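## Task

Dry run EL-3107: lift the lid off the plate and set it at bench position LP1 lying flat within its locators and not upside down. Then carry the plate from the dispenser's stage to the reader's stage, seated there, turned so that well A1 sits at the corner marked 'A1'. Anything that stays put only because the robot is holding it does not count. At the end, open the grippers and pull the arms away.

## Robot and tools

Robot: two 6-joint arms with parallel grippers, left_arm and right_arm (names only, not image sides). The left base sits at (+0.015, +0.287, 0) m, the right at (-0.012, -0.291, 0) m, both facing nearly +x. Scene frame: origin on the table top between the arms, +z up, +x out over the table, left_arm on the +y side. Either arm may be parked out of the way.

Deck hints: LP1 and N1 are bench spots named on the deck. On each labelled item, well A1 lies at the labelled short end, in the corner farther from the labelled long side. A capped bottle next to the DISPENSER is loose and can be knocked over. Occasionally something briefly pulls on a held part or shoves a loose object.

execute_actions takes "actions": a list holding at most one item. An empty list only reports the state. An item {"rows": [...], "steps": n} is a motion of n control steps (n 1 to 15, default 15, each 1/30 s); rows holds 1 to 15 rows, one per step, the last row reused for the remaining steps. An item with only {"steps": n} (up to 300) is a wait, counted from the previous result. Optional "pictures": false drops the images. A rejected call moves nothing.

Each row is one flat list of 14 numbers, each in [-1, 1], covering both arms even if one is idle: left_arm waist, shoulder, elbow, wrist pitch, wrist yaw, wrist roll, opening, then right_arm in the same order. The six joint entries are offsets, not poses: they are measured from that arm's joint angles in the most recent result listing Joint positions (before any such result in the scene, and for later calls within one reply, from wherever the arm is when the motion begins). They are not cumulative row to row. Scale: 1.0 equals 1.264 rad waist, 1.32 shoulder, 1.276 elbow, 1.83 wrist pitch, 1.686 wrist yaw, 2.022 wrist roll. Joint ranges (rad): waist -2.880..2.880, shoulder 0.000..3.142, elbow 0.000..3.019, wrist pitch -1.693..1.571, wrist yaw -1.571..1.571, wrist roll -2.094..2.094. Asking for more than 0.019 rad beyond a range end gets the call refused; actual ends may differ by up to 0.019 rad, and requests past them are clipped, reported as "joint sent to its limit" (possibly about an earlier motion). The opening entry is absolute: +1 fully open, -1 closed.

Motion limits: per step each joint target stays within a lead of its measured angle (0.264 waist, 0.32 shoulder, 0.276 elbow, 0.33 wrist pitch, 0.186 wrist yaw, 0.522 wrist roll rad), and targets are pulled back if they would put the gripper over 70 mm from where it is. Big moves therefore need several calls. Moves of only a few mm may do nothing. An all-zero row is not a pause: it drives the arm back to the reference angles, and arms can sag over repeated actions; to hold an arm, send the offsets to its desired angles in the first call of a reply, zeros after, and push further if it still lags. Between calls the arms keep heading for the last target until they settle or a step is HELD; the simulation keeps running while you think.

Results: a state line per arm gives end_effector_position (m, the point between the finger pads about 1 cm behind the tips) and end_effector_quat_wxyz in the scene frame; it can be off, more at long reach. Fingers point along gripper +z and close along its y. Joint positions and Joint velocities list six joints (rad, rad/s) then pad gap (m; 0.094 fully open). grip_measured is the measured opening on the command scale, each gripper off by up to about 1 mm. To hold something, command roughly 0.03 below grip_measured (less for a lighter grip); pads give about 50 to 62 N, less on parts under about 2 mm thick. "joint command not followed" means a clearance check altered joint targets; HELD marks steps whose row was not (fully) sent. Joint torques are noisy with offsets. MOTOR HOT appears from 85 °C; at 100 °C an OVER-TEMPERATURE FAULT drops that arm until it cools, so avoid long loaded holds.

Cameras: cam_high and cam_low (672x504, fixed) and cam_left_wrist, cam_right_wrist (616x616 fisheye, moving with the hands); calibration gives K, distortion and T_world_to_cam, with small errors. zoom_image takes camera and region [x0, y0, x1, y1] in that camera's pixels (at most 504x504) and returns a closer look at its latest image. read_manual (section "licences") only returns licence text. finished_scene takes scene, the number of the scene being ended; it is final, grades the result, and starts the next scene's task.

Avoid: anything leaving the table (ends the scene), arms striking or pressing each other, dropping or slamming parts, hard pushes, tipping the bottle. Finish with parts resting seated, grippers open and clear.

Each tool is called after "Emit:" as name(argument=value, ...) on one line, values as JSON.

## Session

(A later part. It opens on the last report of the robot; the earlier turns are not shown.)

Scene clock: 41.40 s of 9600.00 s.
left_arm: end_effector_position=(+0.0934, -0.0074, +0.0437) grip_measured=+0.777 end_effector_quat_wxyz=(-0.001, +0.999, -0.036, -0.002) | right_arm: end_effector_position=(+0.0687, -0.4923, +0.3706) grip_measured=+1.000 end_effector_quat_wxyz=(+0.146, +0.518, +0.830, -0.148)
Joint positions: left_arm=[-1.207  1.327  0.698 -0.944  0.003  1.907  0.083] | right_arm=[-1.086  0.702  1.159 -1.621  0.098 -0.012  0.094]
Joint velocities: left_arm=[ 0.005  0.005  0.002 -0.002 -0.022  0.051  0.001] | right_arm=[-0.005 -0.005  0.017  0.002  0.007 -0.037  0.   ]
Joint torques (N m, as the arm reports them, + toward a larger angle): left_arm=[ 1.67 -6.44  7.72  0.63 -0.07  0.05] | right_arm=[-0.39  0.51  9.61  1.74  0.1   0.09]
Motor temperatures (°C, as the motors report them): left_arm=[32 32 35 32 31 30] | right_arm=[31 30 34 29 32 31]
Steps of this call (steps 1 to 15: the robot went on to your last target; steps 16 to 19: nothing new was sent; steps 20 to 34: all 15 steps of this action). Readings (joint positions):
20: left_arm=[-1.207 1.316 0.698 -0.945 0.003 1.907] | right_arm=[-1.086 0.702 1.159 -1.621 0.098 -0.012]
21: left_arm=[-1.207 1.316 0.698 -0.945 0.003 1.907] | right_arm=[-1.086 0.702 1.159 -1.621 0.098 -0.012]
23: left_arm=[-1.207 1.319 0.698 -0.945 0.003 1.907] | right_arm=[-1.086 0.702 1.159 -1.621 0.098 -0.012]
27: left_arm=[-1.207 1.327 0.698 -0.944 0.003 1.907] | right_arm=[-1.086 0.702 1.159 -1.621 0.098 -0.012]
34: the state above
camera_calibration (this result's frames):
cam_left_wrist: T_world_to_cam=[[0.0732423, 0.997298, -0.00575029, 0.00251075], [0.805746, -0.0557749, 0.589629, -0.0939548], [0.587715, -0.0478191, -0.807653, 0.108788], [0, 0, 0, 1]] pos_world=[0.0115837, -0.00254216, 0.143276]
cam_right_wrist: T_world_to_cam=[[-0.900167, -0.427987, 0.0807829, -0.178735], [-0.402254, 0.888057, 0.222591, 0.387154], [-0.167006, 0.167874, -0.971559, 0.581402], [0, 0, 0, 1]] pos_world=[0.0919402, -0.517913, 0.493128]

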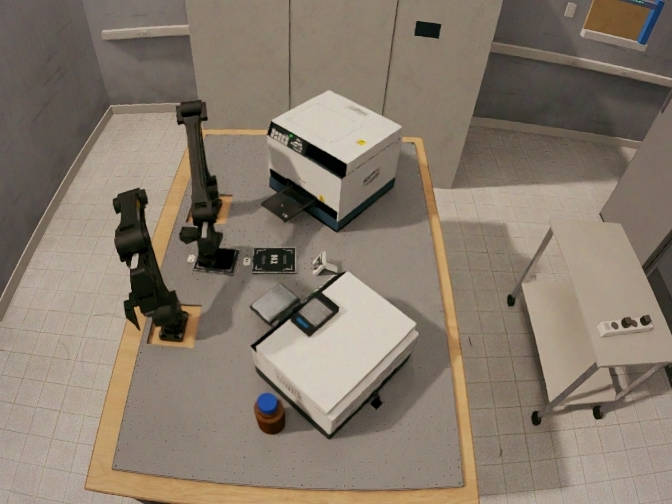

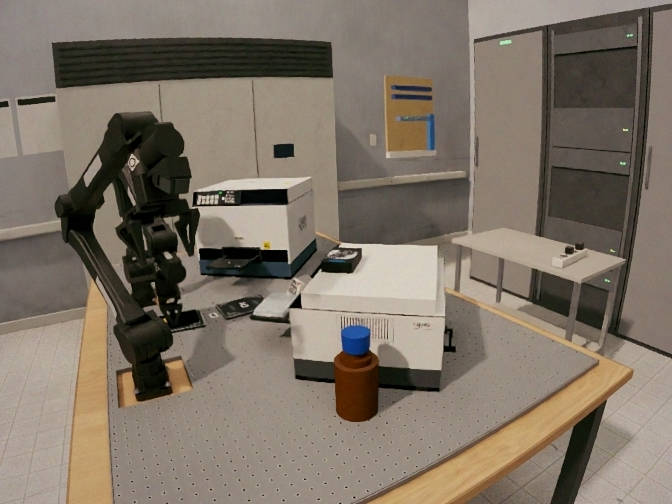

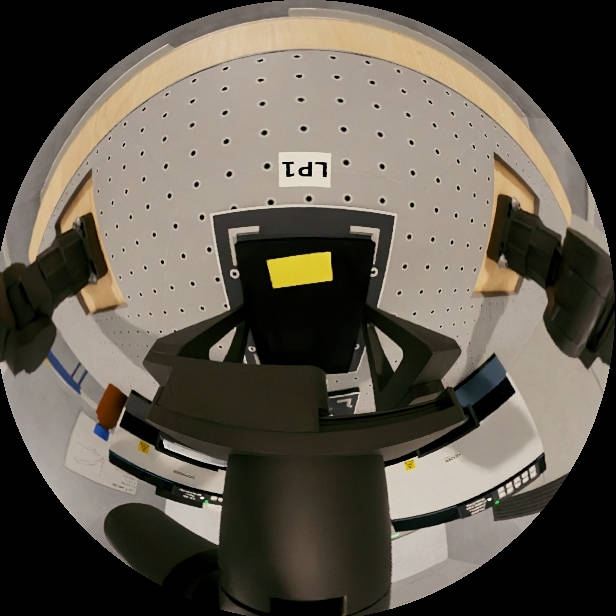

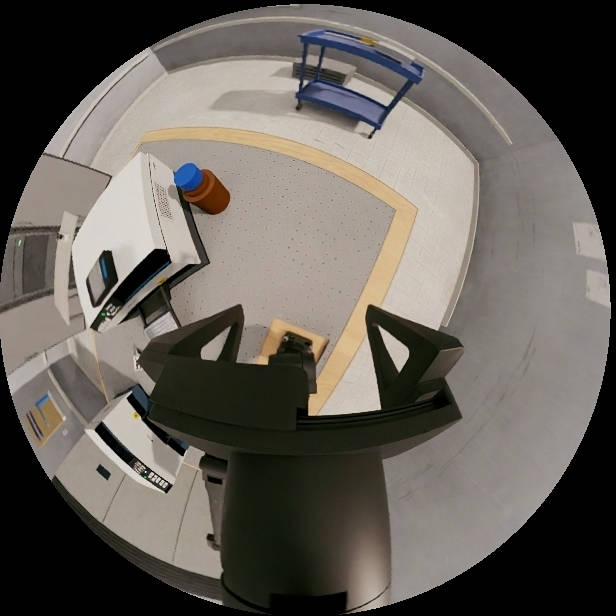

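Emit:
execute_actions(actions=[{"rows":[[0,0,0,0,0,0,0.77,0,0,0,0,0,0,1],[0,0,0,0,0,0,0.79,0,0,0,0,0,0,1],[0,0,0,0,0,0,0.82,0,0,0,0,0,0,1],[0,0,0,0,0,0,0.9,0,0,0,0,0,0,1],[0,0,0,0,0,0,1,0,0,0,0,0,0,1],[0,0,0,0,0,0,1,0,0,0,0,0,0,1],[0,0,0,0,0,0,1,0,0,0,0,0,0,1],[0,-0.02,0.03,-0.02,0,0,1,0,0,0,0,0,0,1],[0,-0.035,0.045,-0.04,0,0,1,0,0,0,0,0,0,1],[0,-0.05,0.06,-0.06,0,0,1,0,0,0,0,0,0,1],[0,-0.065,0.08,-0.085,0,0,1,0,0,0,0,0,0,1],[0,-0.08,0.1,-0.11,0,0,1,0,0,0,0,0,0,1],[0,-0.095,0.12,-0.135,0,0,1,0,0,0,0,0,0,1]]}], pictures=false)

Emit:
execute_actions(actions=[{"steps":10}])

Emit:
zoom_image(camera="cam_left_wrist", region=[210,180,410,380])

Emit:
zoom_image(camera="cam_low", region=[140,280,260,350])

Scene clock: 43.13 s of 9600.00 s.
left_arm: end_effector_position=(+0.0920, -0.0030, +0.0979) grip_measured=+1.000 end_effector_quat_wxyz=(-0.013, +0.999, -0.036, -0.006) | right_arm: end_effector_position=(+0.0687, -0.4923, +0.3706) grip_measured=+1.000 end_effector_quat_wxyz=(+0.146, +0.518, +0.830, -0.148)
Joint positions: left_arm=[-1.207  1.241  0.788 -1.147  0.004  1.907  0.094] | right_arm=[-1.086  0.702  1.159 -1.621  0.098 -0.012  0.094]
Joint velocities: left_arm=[-0.005 -0.601  0.481 -0.515 -0.007 -0.066  0.   ] | right_arm=[ 0.005  0.005 -0.002 -0.002  0.081  0.066  0.   ]
Joint torques (N m, as the arm reports them, + toward a larger angle): left_arm=[ 1.76 -8.86 11.65 -0.22 -0.15  0.04] | right_arm=[-0.41  0.54  9.62  1.73  0.1   0.09]
Motor temperatures (°C, as the motors report them): left_arm=[32 32 35 32 31 30] | right_arm=[31 30 34 29 32 31]
Steps of this call (steps 1 to 15: the robot went on to your last target; steps 16 to 37: nothing new was sent; steps 38 to 52: all 15 steps of this action). Readings (joint positions):
38: left_arm=[-1.207 1.327 0.698 -0.944 0.003 1.907] | right_arm=[-1.086 0.702 1.159 -1.621 0.098 -0.012]
39: left_arm=[-1.207 1.327 0.698 -0.944 0.003 1.907] | right_arm=[-1.086 0.702 1.159 -1.621 0.098 -0.012]
41: left_arm=[-1.207 1.327 0.698 -0.944 0.003 1.907] | right_arm=[-1.086 0.702 1.159 -1.621 0.098 -0.012]
45: left_arm=[-1.207 1.327 0.698 -0.947 0.003 1.907] | right_arm=[-1.086 0.702 1.159 -1.621 0.098 -0.012]
52: the state above

Scene clock: 43.47 s of 9600.00 s.
left_arm: end_effector_position=(+0.0942, -0.0112, +0.1250) grip_measured=+1.000 end_effector_quat_wxyz=(+0.014, +0.999, -0.036, +0.002) | right_arm: end_effector_position=(+0.0687, -0.4923, +0.3706) grip_measured=+1.000 end_effector_quat_wxyz=(+0.146, +0.518, +0.830, -0.148)
Joint positions: left_arm=[-1.207  1.192  0.826 -1.177  0.004  1.907  0.094] | right_arm=[-1.086  0.702  1.159 -1.621  0.098 -0.012  0.094]
Joint velocities: left_arm=[-0.005 -0.015  0.012  0.022 -0.051  0.066  0.   ] | right_arm=[-0.015 -0.005 -0.007  0.002 -0.066 -0.037  0.   ]
Joint torques (N m, as the arm reports them, + toward a larger angle): left_arm=[ 1.6  -6.44 11.25 -0.32 -0.13  0.05] | right_arm=[-0.42  0.51  9.62  1.74  0.1   0.09]
Motor temperatures (°C, as the motors report them): left_arm=[32 31 35 32 31 30] | right_arm=[31 30 34 29 32 31]
Steps of this call (steps 1 to 10: the robot went on to your last target). Readings (joint positions):
1: left_arm=[-1.207 1.223 0.803 -1.159 0.004 1.907] | right_arm=[-1.086 0.702 1.159 -1.621 0.098 -0.012]
2: left_arm=[-1.207 1.208 0.814 -1.166 0.004 1.907] | right_arm=[-1.086 0.702 1.159 -1.621 0.098 -0.012]
4: left_arm=[-1.207 1.192 0.825 -1.172 0.004 1.907] | right_arm=[-1.086 0.702 1.159 -1.621 0.098 -0.012]
8: left_arm=[-1.207 1.192 0.826 -1.177 0.004 1.907] | right_arm=[-1.086 0.702 1.159 -1.621 0.098 -0.012]
10: the state above
camera_calibration (this result's frames):
cam_left_wrist: T_world_to_cam=[[0.0733994, 0.996678, -0.0352798, 0.0103587], [0.801619, -0.0379152, 0.596632, -0.143011], [0.593313, -0.0720733, -0.801739, 0.172198], [0, 0, 0, 1]] pos_world=[0.0117124, -0.00333567, 0.223748]
cam_right_wrist: T_world_to_cam=[[-0.900167, -0.427987, 0.0807829, -0.178735], [-0.402254, 0.888057, 0.222591, 0.387154], [-0.167006, 0.167874, -0.971559, 0.581402], [0, 0, 0, 1]] pos_world=[0.0919402, -0.517913, 0.493128]

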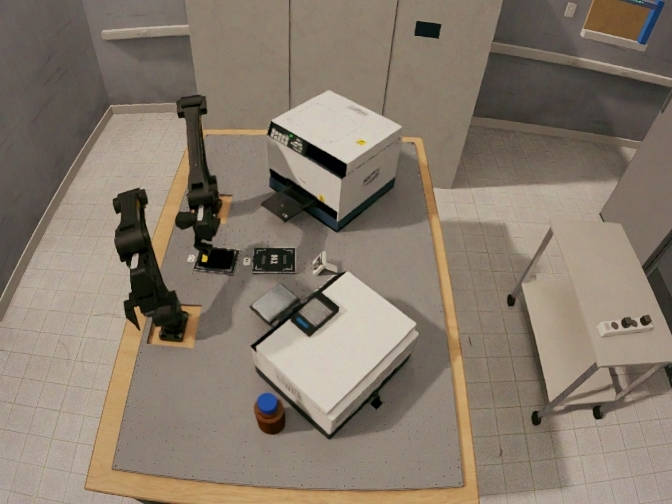

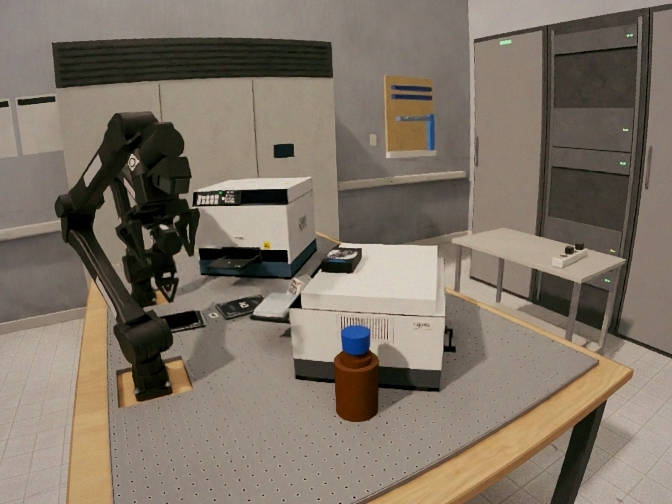

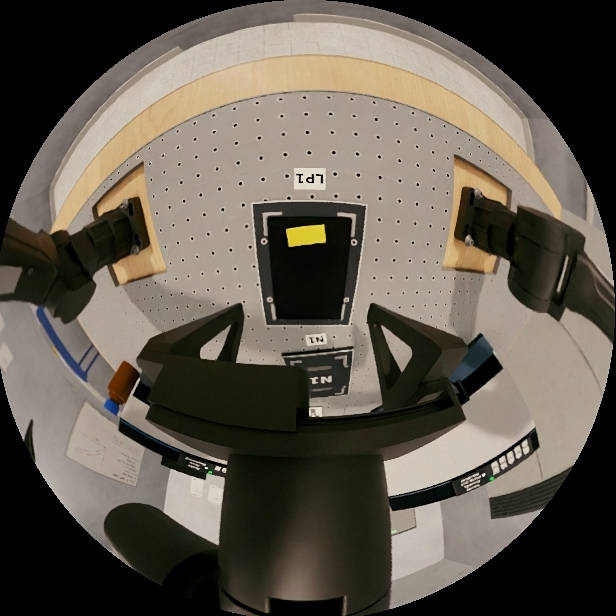

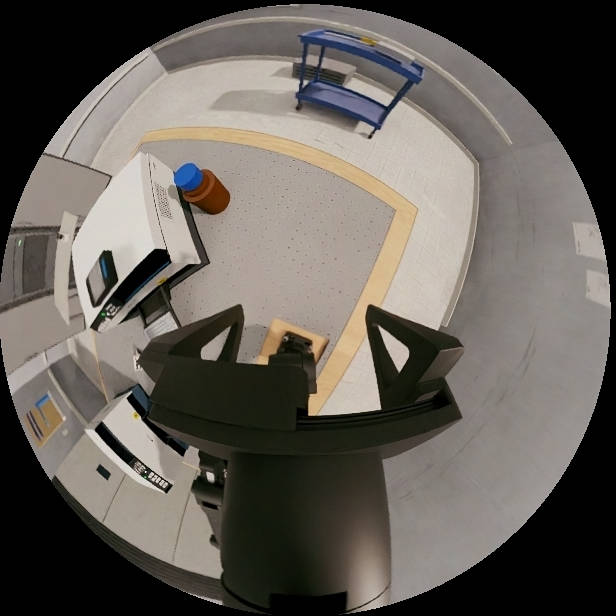

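Region (210, 180, 410, 380) of cam_left_wrist's 616x616 image, scaled by 2.520, with more detail than that image has.

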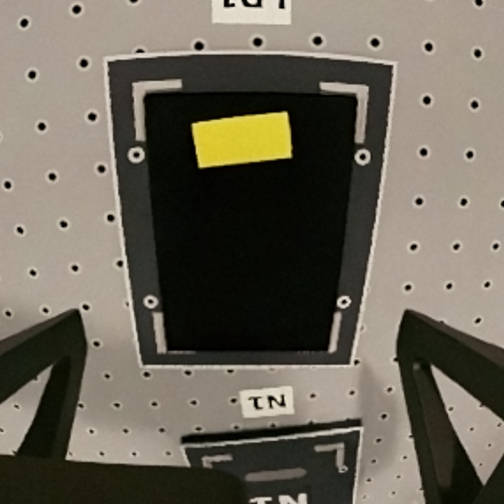

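Region (140, 280, 260, 350) of cam_low's 672x504 image, scaled by 4.200, with more detail than that image has; it fills the top 294 rows of this view, and the rest is white.

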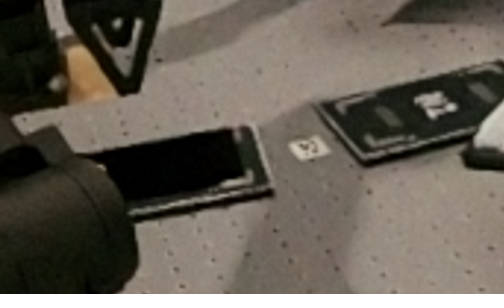

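Emit:
execute_actions(actions=[{"rows":[[0.01,0,0.04,-0.01,0,-0.01,1,0,0,0,0,0,0,1],[0.02,0.02,0.08,-0.02,0,-0.025,1,0,0,0,0,0,0,1],[0.03,0.045,0.12,-0.03,0,-0.04,1,0,0,0,0,0,0,1],[0.04,0.07,0.16,-0.04,0,-0.055,1,0,0,0,0,0,0,1],[0.05,0.095,0.2,-0.05,0,-0.07,1,0,0,0,0,0,0,1],[0.06,0.12,0.24,-0.06,0,-0.085,1,0,0,0,0,0,0,1],[0.07,0.15,0.28,-0.07,0,-0.1,1,0,0,0,0,0,0,1],[0.08,0.18,0.32,-0.08,0,-0.115,1,0,0,0,0,0,0,1],[0.09,0.21,0.36,-0.09,0,-0.13,1,0,0,0,0,0,0,1],[0.1,0.24,0.4,-0.1,0,-0.145,1,0,0,0,0,0,0,1],[0.11,0.27,0.44,-0.11,0,-0.16,1,0,0,0,0,0,0,1],[0.125,0.3,0.48,-0.12,0,-0.18,1,0,0,0,0,0,0,1]]}], pictures=false)

Emit:
execute_actions(actions=[{"steps":15}])

Emit:
zoom_image(camera="cam_left_wrist", region=[320,180,500,360])

Emit:
zoom_image(camera="cam_high", region=[180,230,260,290])

Scene clock: 45.63 s of 9600.00 s.
left_arm: end_effector_position=(+0.2042, -0.1560, +0.2055) grip_measured=+1.000 end_effector_quat_wxyz=(+0.029, +0.984, +0.178, +0.005) | right_arm: end_effector_position=(+0.0687, -0.4923, +0.3706) grip_measured=+1.000 end_effector_quat_wxyz=(+0.146, +0.518, +0.830, -0.148)
Joint positions: left_arm=[-1.064  1.57   1.416 -1.358  0.004  1.62   0.094] | right_arm=[-1.086  0.702  1.159 -1.621  0.098 -0.012  0.094]
Joint velocities: left_arm=[ 0.317  0.474  0.339  0.012  0.007 -0.462  0.   ] | right_arm=[ 0.005 -0.005 -0.012  0.012  0.022 -0.051  0.   ]
Joint torques (N m, as the arm reports them, + toward a larger angle): left_arm=[  1.08 -14.62   9.57  -1.32  -0.07   0.  ] | right_arm=[-0.4   0.51  9.61  1.74  0.1   0.09]
Motor temperatures (°C, as the motors report them): left_arm=[32 31 36 32 31 30] | right_arm=[31 30 34 29 32 31]
Steps of this call (steps 1 to 30: the robot went on to your last target; steps 31 to 50: nothing new was sent; steps 51 to 65: all 15 steps of this action). Readings (joint positions):
51: left_arm=[-1.207 1.192 0.826 -1.177 0.004 1.905] | right_arm=[-1.086 0.702 1.159 -1.621 0.098 -0.012]
52: left_arm=[-1.206 1.192 0.830 -1.183 0.004 1.899] | right_arm=[-1.086 0.702 1.159 -1.621 0.098 -0.012]
54: left_arm=[-1.199 1.211 0.868 -1.214 0.004 1.875] | right_arm=[-1.086 0.702 1.159 -1.621 0.098 -0.012]
58: left_arm=[-1.158 1.317 1.055 -1.272 0.004 1.800] | right_arm=[-1.086 0.702 1.159 -1.621 0.098 -0.012]
65: the state above

Scene clock: 46.13 s of 9600.00 s.
left_arm: end_effector_position=(+0.2106, -0.1496, +0.1967) grip_measured=+1.000 end_effector_quat_wxyz=(+0.009, +0.976, +0.219, -0.000) | right_arm: end_effector_position=(+0.0687, -0.4923, +0.3706) grip_measured=+1.000 end_effector_quat_wxyz=(+0.146, +0.518, +0.830, -0.148)
Joint positions: left_arm=[-1.046  1.591  1.42  -1.382  0.004  1.554  0.094] | right_arm=[-1.086  0.702  1.159 -1.621  0.098 -0.012  0.094]
Joint velocities: left_arm=[ 0.005  0.005 -0.012  0.012  0.037 -0.037  0.   ] | right_arm=[-0.005 -0.005 -0.007 -0.007  0.007 -0.022  0.   ]
Joint torques (N m, as the arm reports them, + toward a larger angle): left_arm=[  1.62 -14.59  10.76  -0.47  -0.02  -0.12] | right_arm=[-0.39  0.5   9.61  1.74  0.1   0.09]
Motor temperatures (°C, as the motors report them): left_arm=[32 31 36 32 31 30] | right_arm=[31 30 34 29 32 31]
Steps of this call (steps 1 to 15: the robot went on to your last target). Readings (joint positions):
1: left_arm=[-1.055 1.581 1.421 -1.358 0.004 1.605] | right_arm=[-1.086 0.702 1.159 -1.621 0.098 -0.012]
2: left_arm=[-1.050 1.587 1.420 -1.365 0.004 1.594] | right_arm=[-1.086 0.702 1.159 -1.621 0.098 -0.012]
4: left_arm=[-1.046 1.591 1.420 -1.376 0.004 1.579] | right_arm=[-1.086 0.702 1.159 -1.621 0.098 -0.012]
8: left_arm=[-1.046 1.591 1.420 -1.381 0.004 1.563] | right_arm=[-1.086 0.702 1.159 -1.621 0.098 -0.012]
15: the state above
camera_calibration (this result's frames):
cam_left_wrist: T_world_to_cam=[[-0.425265, 0.904728, -0.0248283, 0.231461], [0.725044, 0.356968, 0.588969, -0.207678], [0.54172, 0.232467, -0.807774, 0.208244], [0, 0, 0, 1]] pos_world=[0.136198, -0.183685, 0.296277]
cam_right_wrist: T_world_to_cam=[[-0.900167, -0.427987, 0.0807829, -0.178735], [-0.402254, 0.888057, 0.222591, 0.387154], [-0.167006, 0.167874, -0.971559, 0.581402], [0, 0, 0, 1]] pos_world=[0.0919402, -0.517913, 0.493128]

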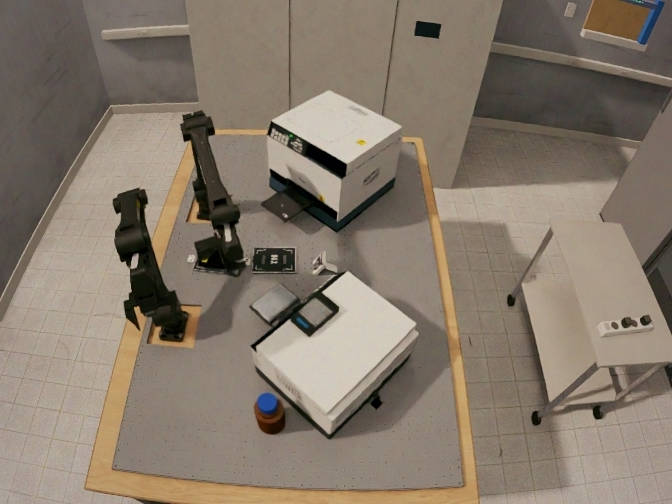

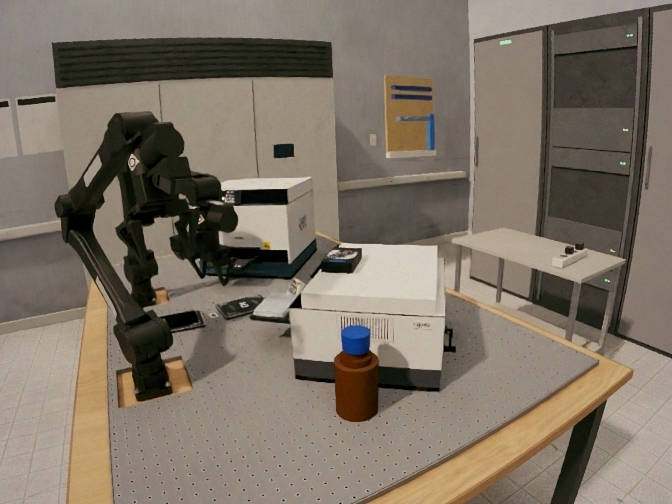

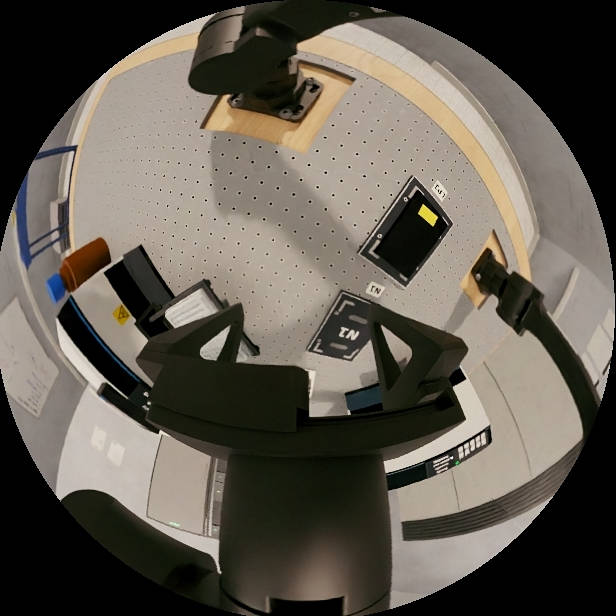

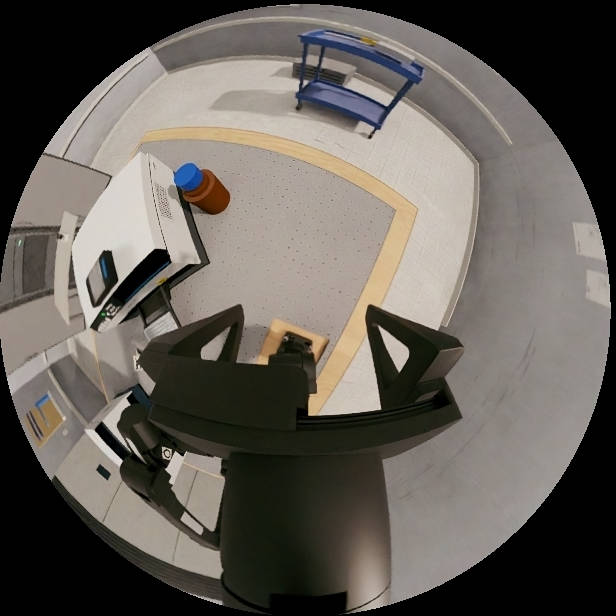

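Region (320, 180, 500, 360) of cam_left_wrist's 616x616 image, scaled by 2.800, with more detail than that image has.

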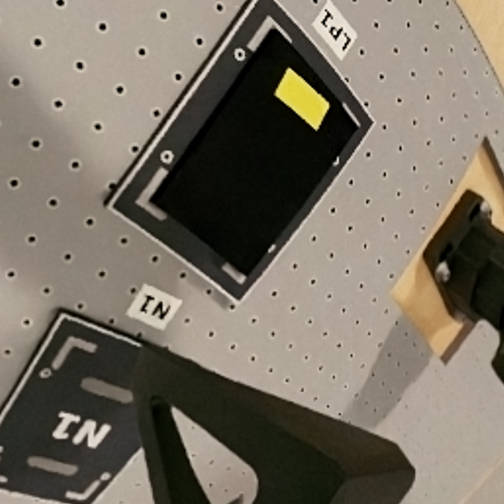

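Region (180, 230, 260, 290) of cam_high's 672x504 image, scaled by 6.300, with more detail than that image has; it fills the top 378 rows of this view, and the rest is white.

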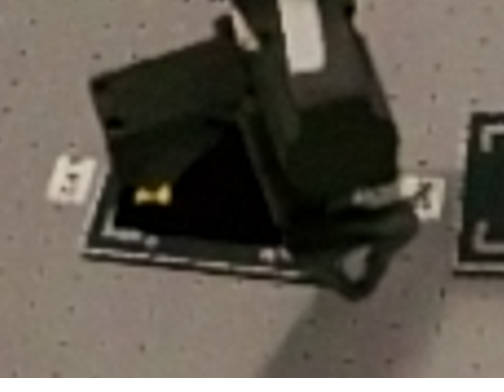

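Emit:
execute_actions(actions=[{"rows":[[0.01,0.01,0.04,-0.01,0,-0.01,1,0,0,0,0,0,0,1],[0.02,0.035,0.08,-0.015,0,-0.025,1,0,0,0,0,0,0,1],[0.03,0.06,0.12,-0.02,0,-0.04,1,0,0,0,0,0,0,1],[0.04,0.09,0.16,-0.03,0,-0.055,1,0,0,0,0,0,0,1],[0.05,0.12,0.2,-0.035,0,-0.07,1,0,0,0,0,0,0,1],[0.06,0.15,0.24,-0.04,0,-0.085,1,0,0,0,0,0,0,1],[0.07,0.18,0.28,-0.05,0,-0.1,1,0,0,0,0,0,0,1],[0.08,0.21,0.32,-0.055,0,-0.11,1,0,0,0,0,0,0,1],[0.09,0.24,0.36,-0.06,0,-0.123,1,0,0,0,0,0,0,1],[0.1,0.27,0.4,-0.07,0,-0.123,1,0,0,0,0,0,0,1],[0.105,0.3,0.43,-0.075,0,-0.123,1,0,0,0,0,0,0,1],[0.109,0.329,0.455,-0.083,0,-0.123,1,0,0,0,0,0,0,1]]}], pictures=false)

Emit:
execute_actions(actions=[{"steps":15}])

Emit:
zoom_image(camera="cam_left_wrist", region=[420,220,520,320])

Emit:
zoom_image(camera="cam_high", region=[180,230,260,290])

Emit:
zoom_image(camera="cam_left_wrist", region=[190,190,420,390])

Scene clock: 48.63 s of 9600.00 s.
left_arm: end_effector_position=(+0.3482, -0.2493, +0.1932) grip_measured=+1.000 end_effector_quat_wxyz=(+0.023, +0.923, +0.385, +0.002) | right_arm: end_effector_position=(+0.0687, -0.4923, +0.3706) grip_measured=+1.000 end_effector_quat_wxyz=(+0.146, +0.518, +0.830, -0.148)
Joint positions: left_arm=[-0.913  1.991  1.965 -1.5    0.004  1.339  0.094] | right_arm=[-1.086  0.702  1.159 -1.621  0.098 -0.012  0.094]
Joint velocities: left_arm=[ 0.278  0.503  0.017 -0.09  -0.022 -0.125  0.   ] | right_arm=[-0.015 -0.015  0.002  0.012 -0.022 -0.007  0.   ]
Joint torques (N m, as the arm reports them, + toward a larger angle): left_arm=[  0.88 -19.59  12.86  -0.67  -0.08  -0.01] | right_arm=[-0.39  0.53  9.62  1.73  0.1   0.09]
Motor temperatures (°C, as the motors report them): left_arm=[32 31 36 32 31 30] | right_arm=[31 30 34 29 32 31]
Steps of this call (steps 1 to 15: the robot went on to your last target; steps 16 to 60: nothing new was sent; steps 61 to 75: all 15 steps of this action). Readings (joint positions):
61: left_arm=[-1.046 1.591 1.420 -1.383 0.004 1.551] | right_arm=[-1.086 0.702 1.159 -1.621 0.098 -0.012]
62: left_arm=[-1.046 1.593 1.424 -1.387 0.004 1.545] | right_arm=[-1.086 0.702 1.159 -1.621 0.098 -0.012]
64: left_arm=[-1.041 1.617 1.470 -1.409 0.004 1.521] | right_arm=[-1.086 0.702 1.159 -1.621 0.098 -0.012]
68: left_arm=[-1.006 1.749 1.693 -1.449 0.004 1.439] | right_arm=[-1.086 0.702 1.159 -1.621 0.098 -0.012]
75: the state above

Scene clock: 49.13 s of 9600.00 s.
left_arm: end_effector_position=(+0.3546, -0.2423, +0.1644) grip_measured=+1.000 end_effector_quat_wxyz=(-0.010, +0.915, +0.402, -0.003) | right_arm: end_effector_position=(+0.0687, -0.4923, +0.3706) grip_measured=+1.000 end_effector_quat_wxyz=(+0.146, +0.518, +0.830, -0.148)
Joint positions: left_arm=[-0.898  2.038  1.965 -1.52   0.004  1.315  0.094] | right_arm=[-1.086  0.702  1.159 -1.621  0.098 -0.012  0.094]
Joint velocities: left_arm=[-0.015  0.005  0.007  0.002 -0.051  0.051  0.   ] | right_arm=[-0.005 -0.005 -0.007  0.002  0.051  0.007  0.   ]
Joint torques (N m, as the arm reports them, + toward a larger angle): left_arm=[  0.5  -21.28  12.6   -0.43  -0.04  -0.07] | right_arm=[-0.38  0.5   9.63  1.74  0.1   0.09]
Motor temperatures (°C, as the motors report them): left_arm=[32 32 36 32 31 30] | right_arm=[31 30 34 29 32 31]
Steps of this call (steps 1 to 15: the robot went on to your last target). Readings (joint positions):
1: left_arm=[-0.905 2.007 1.965 -1.506 0.004 1.334] | right_arm=[-1.086 0.702 1.159 -1.621 0.098 -0.012]
2: left_arm=[-0.900 2.022 1.965 -1.512 0.004 1.330] | right_arm=[-1.086 0.702 1.159 -1.621 0.098 -0.012]
4: left_arm=[-0.897 2.038 1.965 -1.517 0.004 1.324] | right_arm=[-1.086 0.702 1.159 -1.621 0.098 -0.012]
8: left_arm=[-0.898 2.038 1.965 -1.519 0.004 1.318] | right_arm=[-1.086 0.702 1.159 -1.621 0.098 -0.012]
15: the state above
camera_calibration (this result's frames):
cam_left_wrist: T_world_to_cam=[[-0.735564, 0.677306, 0.0142101, 0.424312], [0.551067, 0.586003, 0.594076, -0.143577], [0.394044, 0.444811, -0.804284, 0.22898], [0, 0, 0, 1]] pos_world=[0.301001, -0.305106, 0.263431]
cam_right_wrist: T_world_to_cam=[[-0.900167, -0.427987, 0.0807829, -0.178735], [-0.402254, 0.888057, 0.222591, 0.387154], [-0.167006, 0.167874, -0.971559, 0.581402], [0, 0, 0, 1]] pos_world=[0.0919402, -0.517913, 0.493128]

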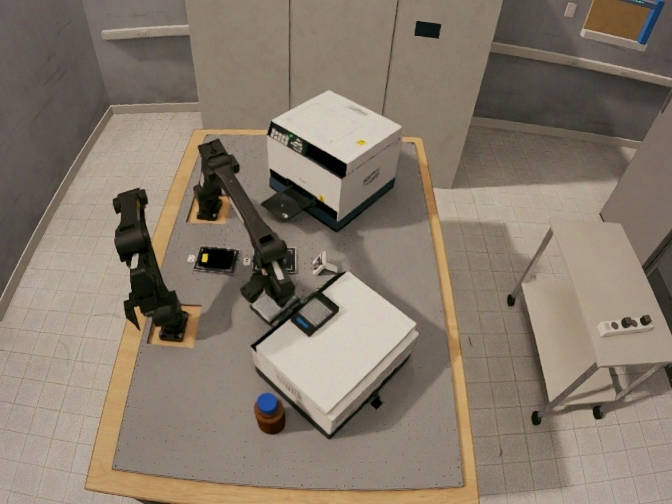

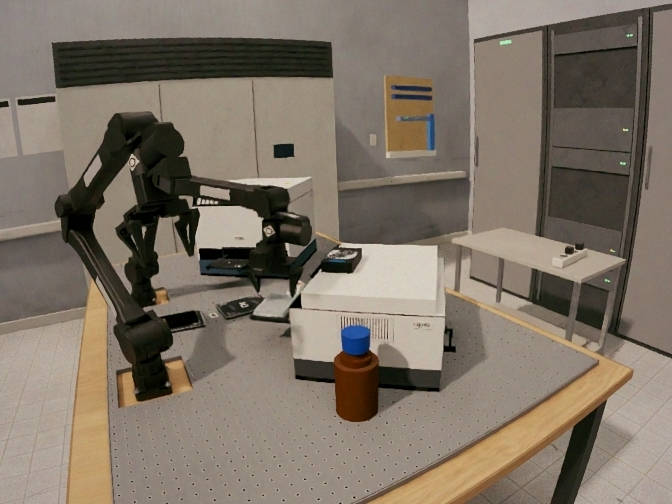

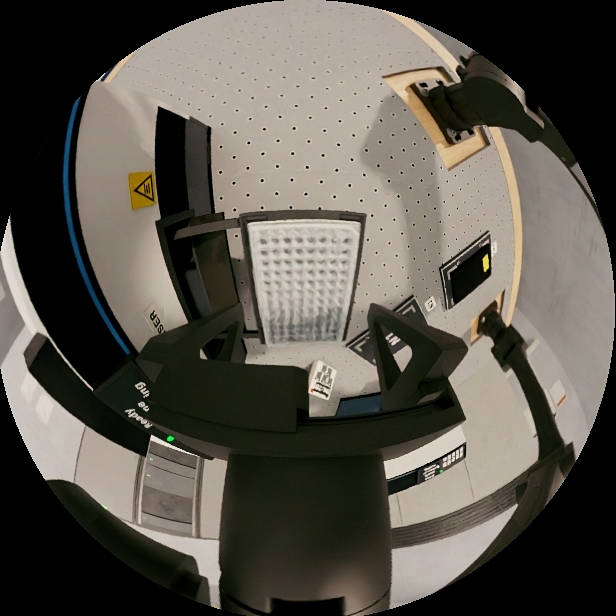

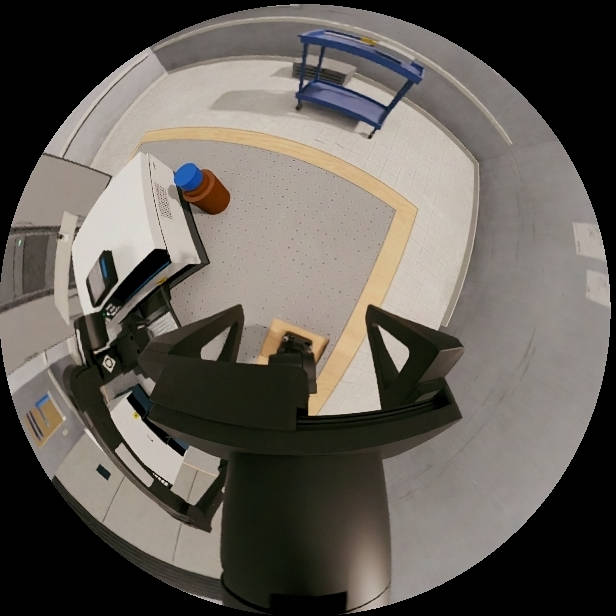

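Region (420, 220, 520, 320) of cam_left_wrist's 616x616 image, scaled by 5.040, with more detail than that image has.

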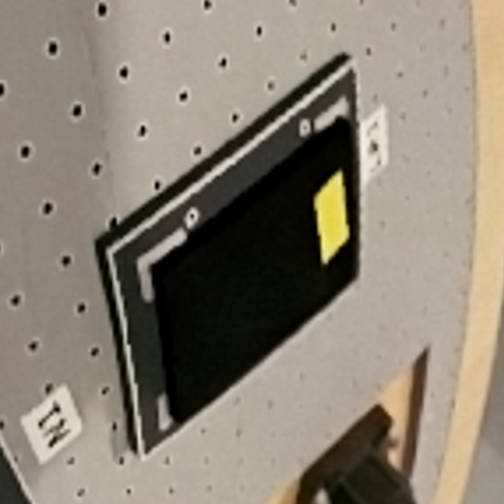

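Region (180, 230, 260, 290) of cam_high's 672x504 image, scaled by 6.300, with more detail than that image has; it fills the top 378 rows of this view, and the rest is white.

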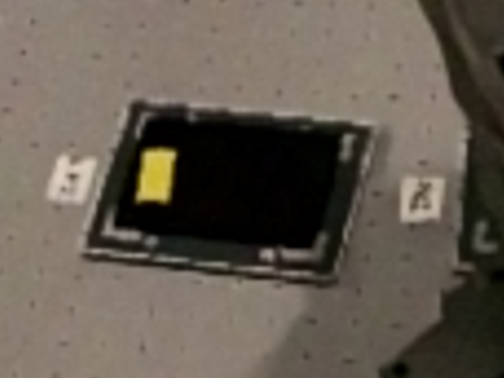

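Region (190, 190, 420, 390) of cam_left_wrist's 616x616 image, scaled by 2.191, with more detail than that image has; it fills the top 438 rows of this view, and the rest is white.

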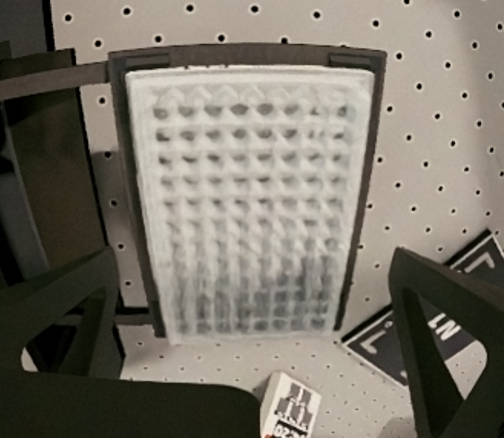

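Emit:
execute_actions(actions=[{"rows":[[-0.01,0,0,0.01,0,0,1,0,0,0,0,0,0,1],[-0.015,0,-0.005,0.018,0,0,1,0,0,0,0,0,0,1],[-0.017,0,-0.012,0.025,0,0,1,0,0,0,0,0,0,1],[-0.017,0,-0.02,0.032,0,0,1,0,0,0,0,0,0,1],[-0.017,0,-0.028,0.039,0,0,1,0,0,0,0,0,0,1],[-0.017,0,-0.036,0.046,0,0,1,0,0,0,0,0,0,1],[-0.017,0,-0.044,0.052,0,0,1,0,0,0,0,0,0,1],[-0.017,0,-0.052,0.058,0,0,1,0,0,0,0,0,0,1]]}])

Emit:
zoom_image(camera="cam_left_wrist", region=[190,190,420,390])

Scene clock: 50.63 s of 9600.00 s.
left_arm: end_effector_position=(+0.3521, -0.2469, +0.1384) grip_measured=+1.000 end_effector_quat_wxyz=(+0.000, +0.917, +0.399, -0.002) | right_arm: end_effector_position=(+0.0687, -0.4923, +0.3706) grip_measured=+1.000 end_effector_quat_wxyz=(+0.146, +0.518, +0.830, -0.148)
Joint positions: left_arm=[-0.905  2.038  1.897 -1.43   0.004  1.315  0.094] | right_arm=[-1.086  0.702  1.159 -1.621  0.098 -0.012  0.094]
Joint velocities: left_arm=[ 0.005 -0.005  0.002 -0.002  0.022 -0.051  0.   ] | right_arm=[-0.015 -0.005 -0.007  0.002  0.022  0.007  0.   ]
Joint torques (N m, as the arm reports them, + toward a larger angle): left_arm=[  1.22 -20.2    9.82   0.72  -0.03   0.01] | right_arm=[-0.39  0.54  9.61  1.73  0.1   0.09]
Motor temperatures (°C, as the motors report them): left_arm=[32 32 36 32 31 30] | right_arm=[31 30 34 29 32 31]
Steps of this call (steps 1 to 15: the robot went on to your last target; steps 16 to 30: nothing new was sent; steps 31 to 45: all 15 steps of this action). Readings (joint positions):
31: left_arm=[-0.898 2.038 1.965 -1.519 0.004 1.315] | right_arm=[-1.086 0.702 1.159 -1.621 0.098 -0.012]
32: left_arm=[-0.898 2.038 1.965 -1.517 0.004 1.315] | right_arm=[-1.086 0.702 1.159 -1.621 0.098 -0.012]
34: left_arm=[-0.899 2.038 1.960 -1.499 0.004 1.315] | right_arm=[-1.086 0.702 1.159 -1.621 0.098 -0.012]
38: left_arm=[-0.902 2.038 1.926 -1.450 0.004 1.315] | right_arm=[-1.086 0.702 1.159 -1.621 0.098 -0.012]
45: the state above
camera_calibration (this result's frames):
cam_left_wrist: T_world_to_cam=[[-0.731201, 0.682132, -0.00646392, 0.428414], [0.548074, 0.593089, 0.589797, -0.120696], [0.406153, 0.427717, -0.807526, 0.203051], [0, 0, 0, 1]] pos_world=[0.296937, -0.3075, 0.237925]
cam_right_wrist: T_world_to_cam=[[-0.900167, -0.427987, 0.0807829, -0.178735], [-0.402254, 0.888057, 0.222591, 0.387154], [-0.167006, 0.167874, -0.971559, 0.581402], [0, 0, 0, 1]] pos_world=[0.0919402, -0.517913, 0.493128]

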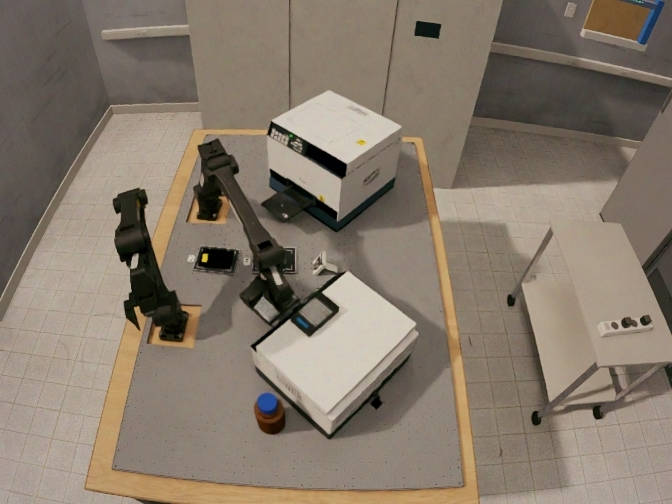

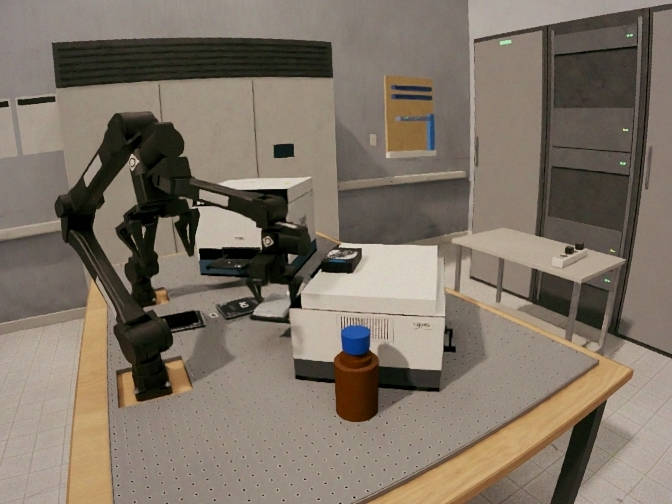

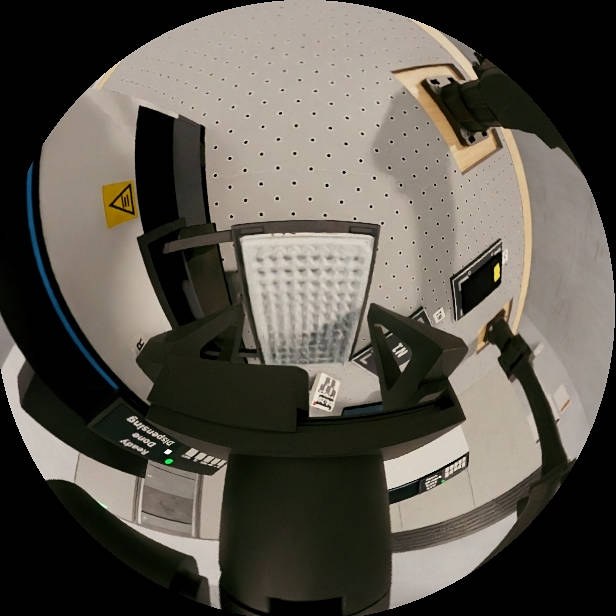

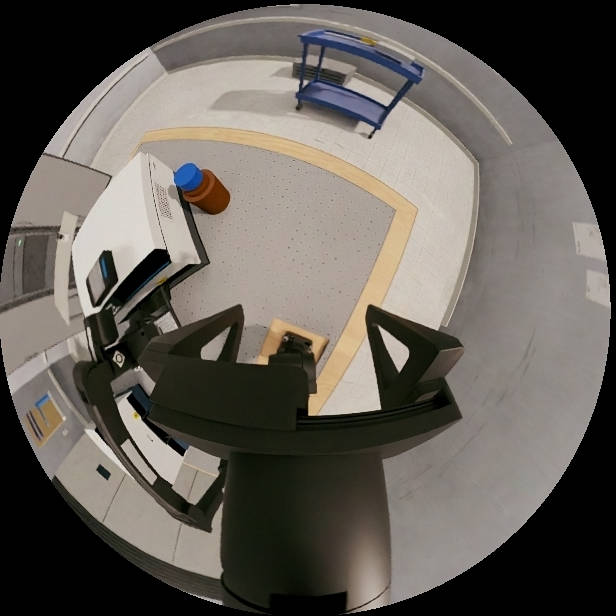

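Region (190, 190, 420, 390) of cam_left_wrist's 616x616 image, scaled by 2.191, with more detail than that image has; it fills the top 438 rows of this view, and the rest is white.

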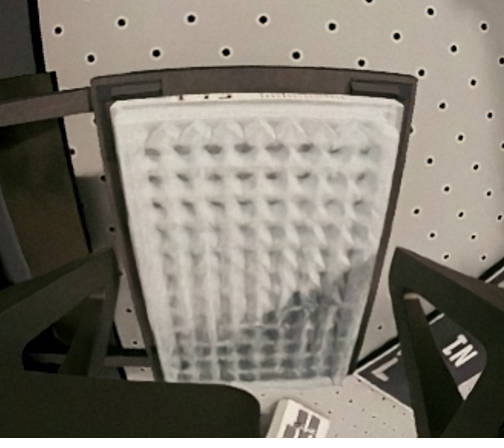

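Emit:
execute_actions(actions=[{"rows":[[0,0,-0.005,0.006,0,0,1,0,0,0,0,0,0,1],[0,0,-0.01,0.012,0,0,1,0,0,0,0,0,0,1],[0,0,-0.016,0.017,0,0,1,0,0,0,0,0,0,1]]}])

Emit:
zoom_image(camera="cam_left_wrist", region=[190,190,420,390])

Scene clock: 51.70 s of 9600.00 s.
left_arm: end_effector_position=(+0.3511, -0.2453, +0.1316) grip_measured=+1.000 end_effector_quat_wxyz=(-0.002, +0.917, +0.399, -0.002) | right_arm: end_effector_position=(+0.0687, -0.4923, +0.3706) grip_measured=+1.000 end_effector_quat_wxyz=(+0.146, +0.518, +0.830, -0.148)
Joint positions: left_arm=[-0.905  2.038  1.879 -1.415  0.004  1.315  0.094] | right_arm=[-1.086  0.702  1.159 -1.621  0.098 -0.012  0.094]
Joint velocities: left_arm=[-0.015 -0.005  0.022 -0.012 -0.037 -0.037  0.   ] | right_arm=[ 0.005 -0.005 -0.007  0.012 -0.022 -0.007  0.   ]
Joint torques (N m, as the arm reports them, + toward a larger angle): left_arm=[  1.96 -20.23   9.58   0.85  -0.04   0.01] | right_arm=[-0.41  0.5   9.61  1.73  0.1   0.09]
Motor temperatures (°C, as the motors report them): left_arm=[32 32 36 32 31 30] | right_arm=[31 30 34 29 32 31]
Steps of this call (steps 1 to 15: the robot went on to your last target; steps 16 to 17: nothing new was sent; steps 18 to 32: all 15 steps of this action). Readings (joint positions):
18: left_arm=[-0.905 2.038 1.897 -1.429 0.004 1.315] | right_arm=[-1.086 0.702 1.159 -1.621 0.098 -0.012]
19: left_arm=[-0.905 2.038 1.896 -1.428 0.004 1.315] | right_arm=[-1.086 0.702 1.159 -1.621 0.098 -0.012]
21: left_arm=[-0.905 2.038 1.891 -1.420 0.004 1.315] | right_arm=[-1.086 0.702 1.159 -1.621 0.098 -0.012]
25: left_arm=[-0.905 2.038 1.880 -1.415 0.004 1.315] | right_arm=[-1.086 0.702 1.159 -1.621 0.098 -0.012]
32: the state above
camera_calibration (this result's frames):
cam_left_wrist: T_world_to_cam=[[-0.731209, 0.682146, -0.00314152, 0.426132], [0.549159, 0.591378, 0.590505, -0.117984], [0.404668, 0.430058, -0.807028, 0.198347], [0, 0, 0, 1]] pos_world=[0.296119, -0.306211, 0.23108]
cam_right_wrist: T_world_to_cam=[[-0.900167, -0.427987, 0.0807829, -0.178735], [-0.402254, 0.888057, 0.222591, 0.387154], [-0.167006, 0.167874, -0.971559, 0.581402], [0, 0, 0, 1]] pos_world=[0.0919402, -0.517913, 0.493128]

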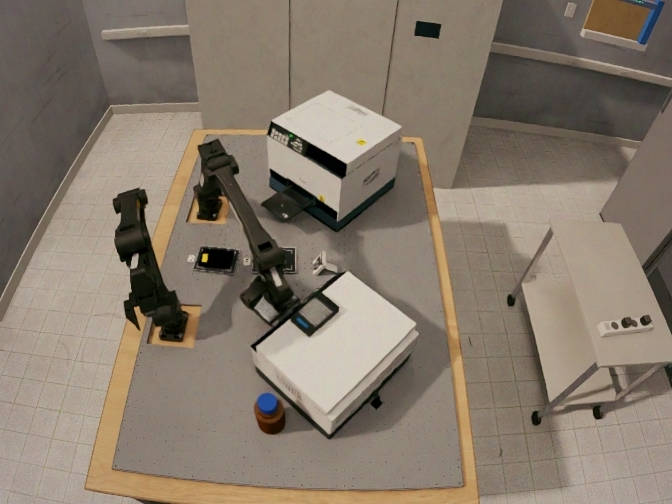

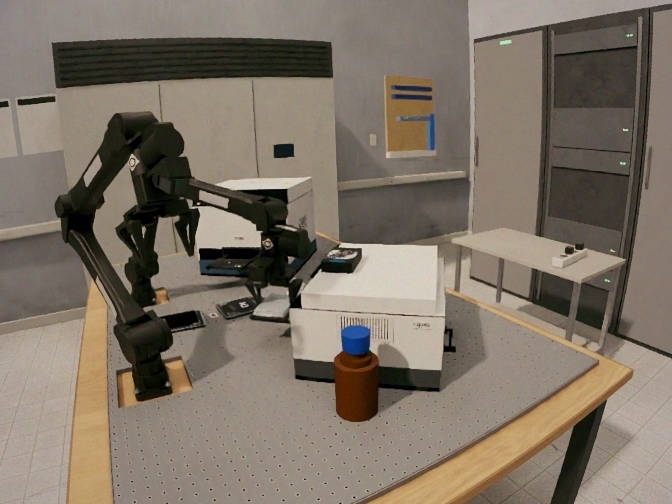

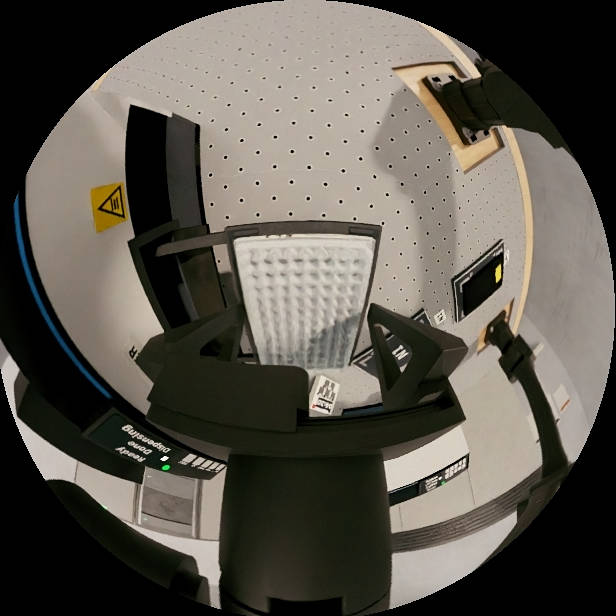

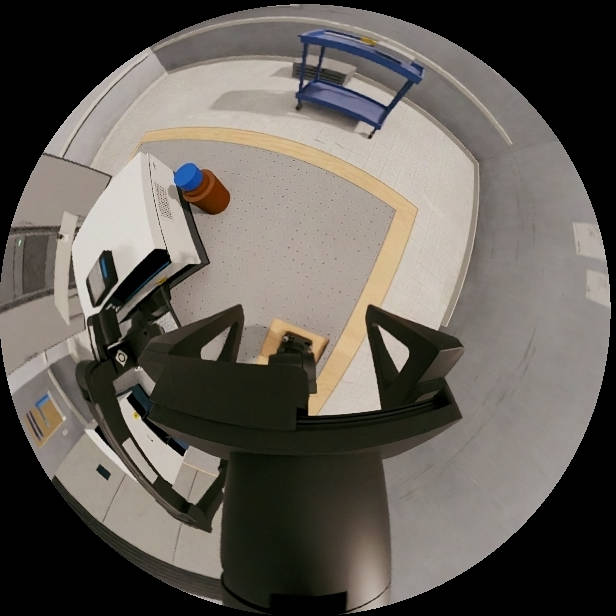

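Region (190, 190, 420, 390) of cam_left_wrist's 616x616 image, scaled by 2.191, with more detail than that image has; it fills the top 438 rows of this view, and the rest is white.

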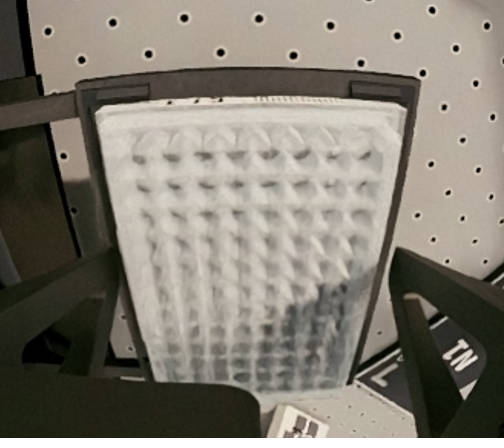

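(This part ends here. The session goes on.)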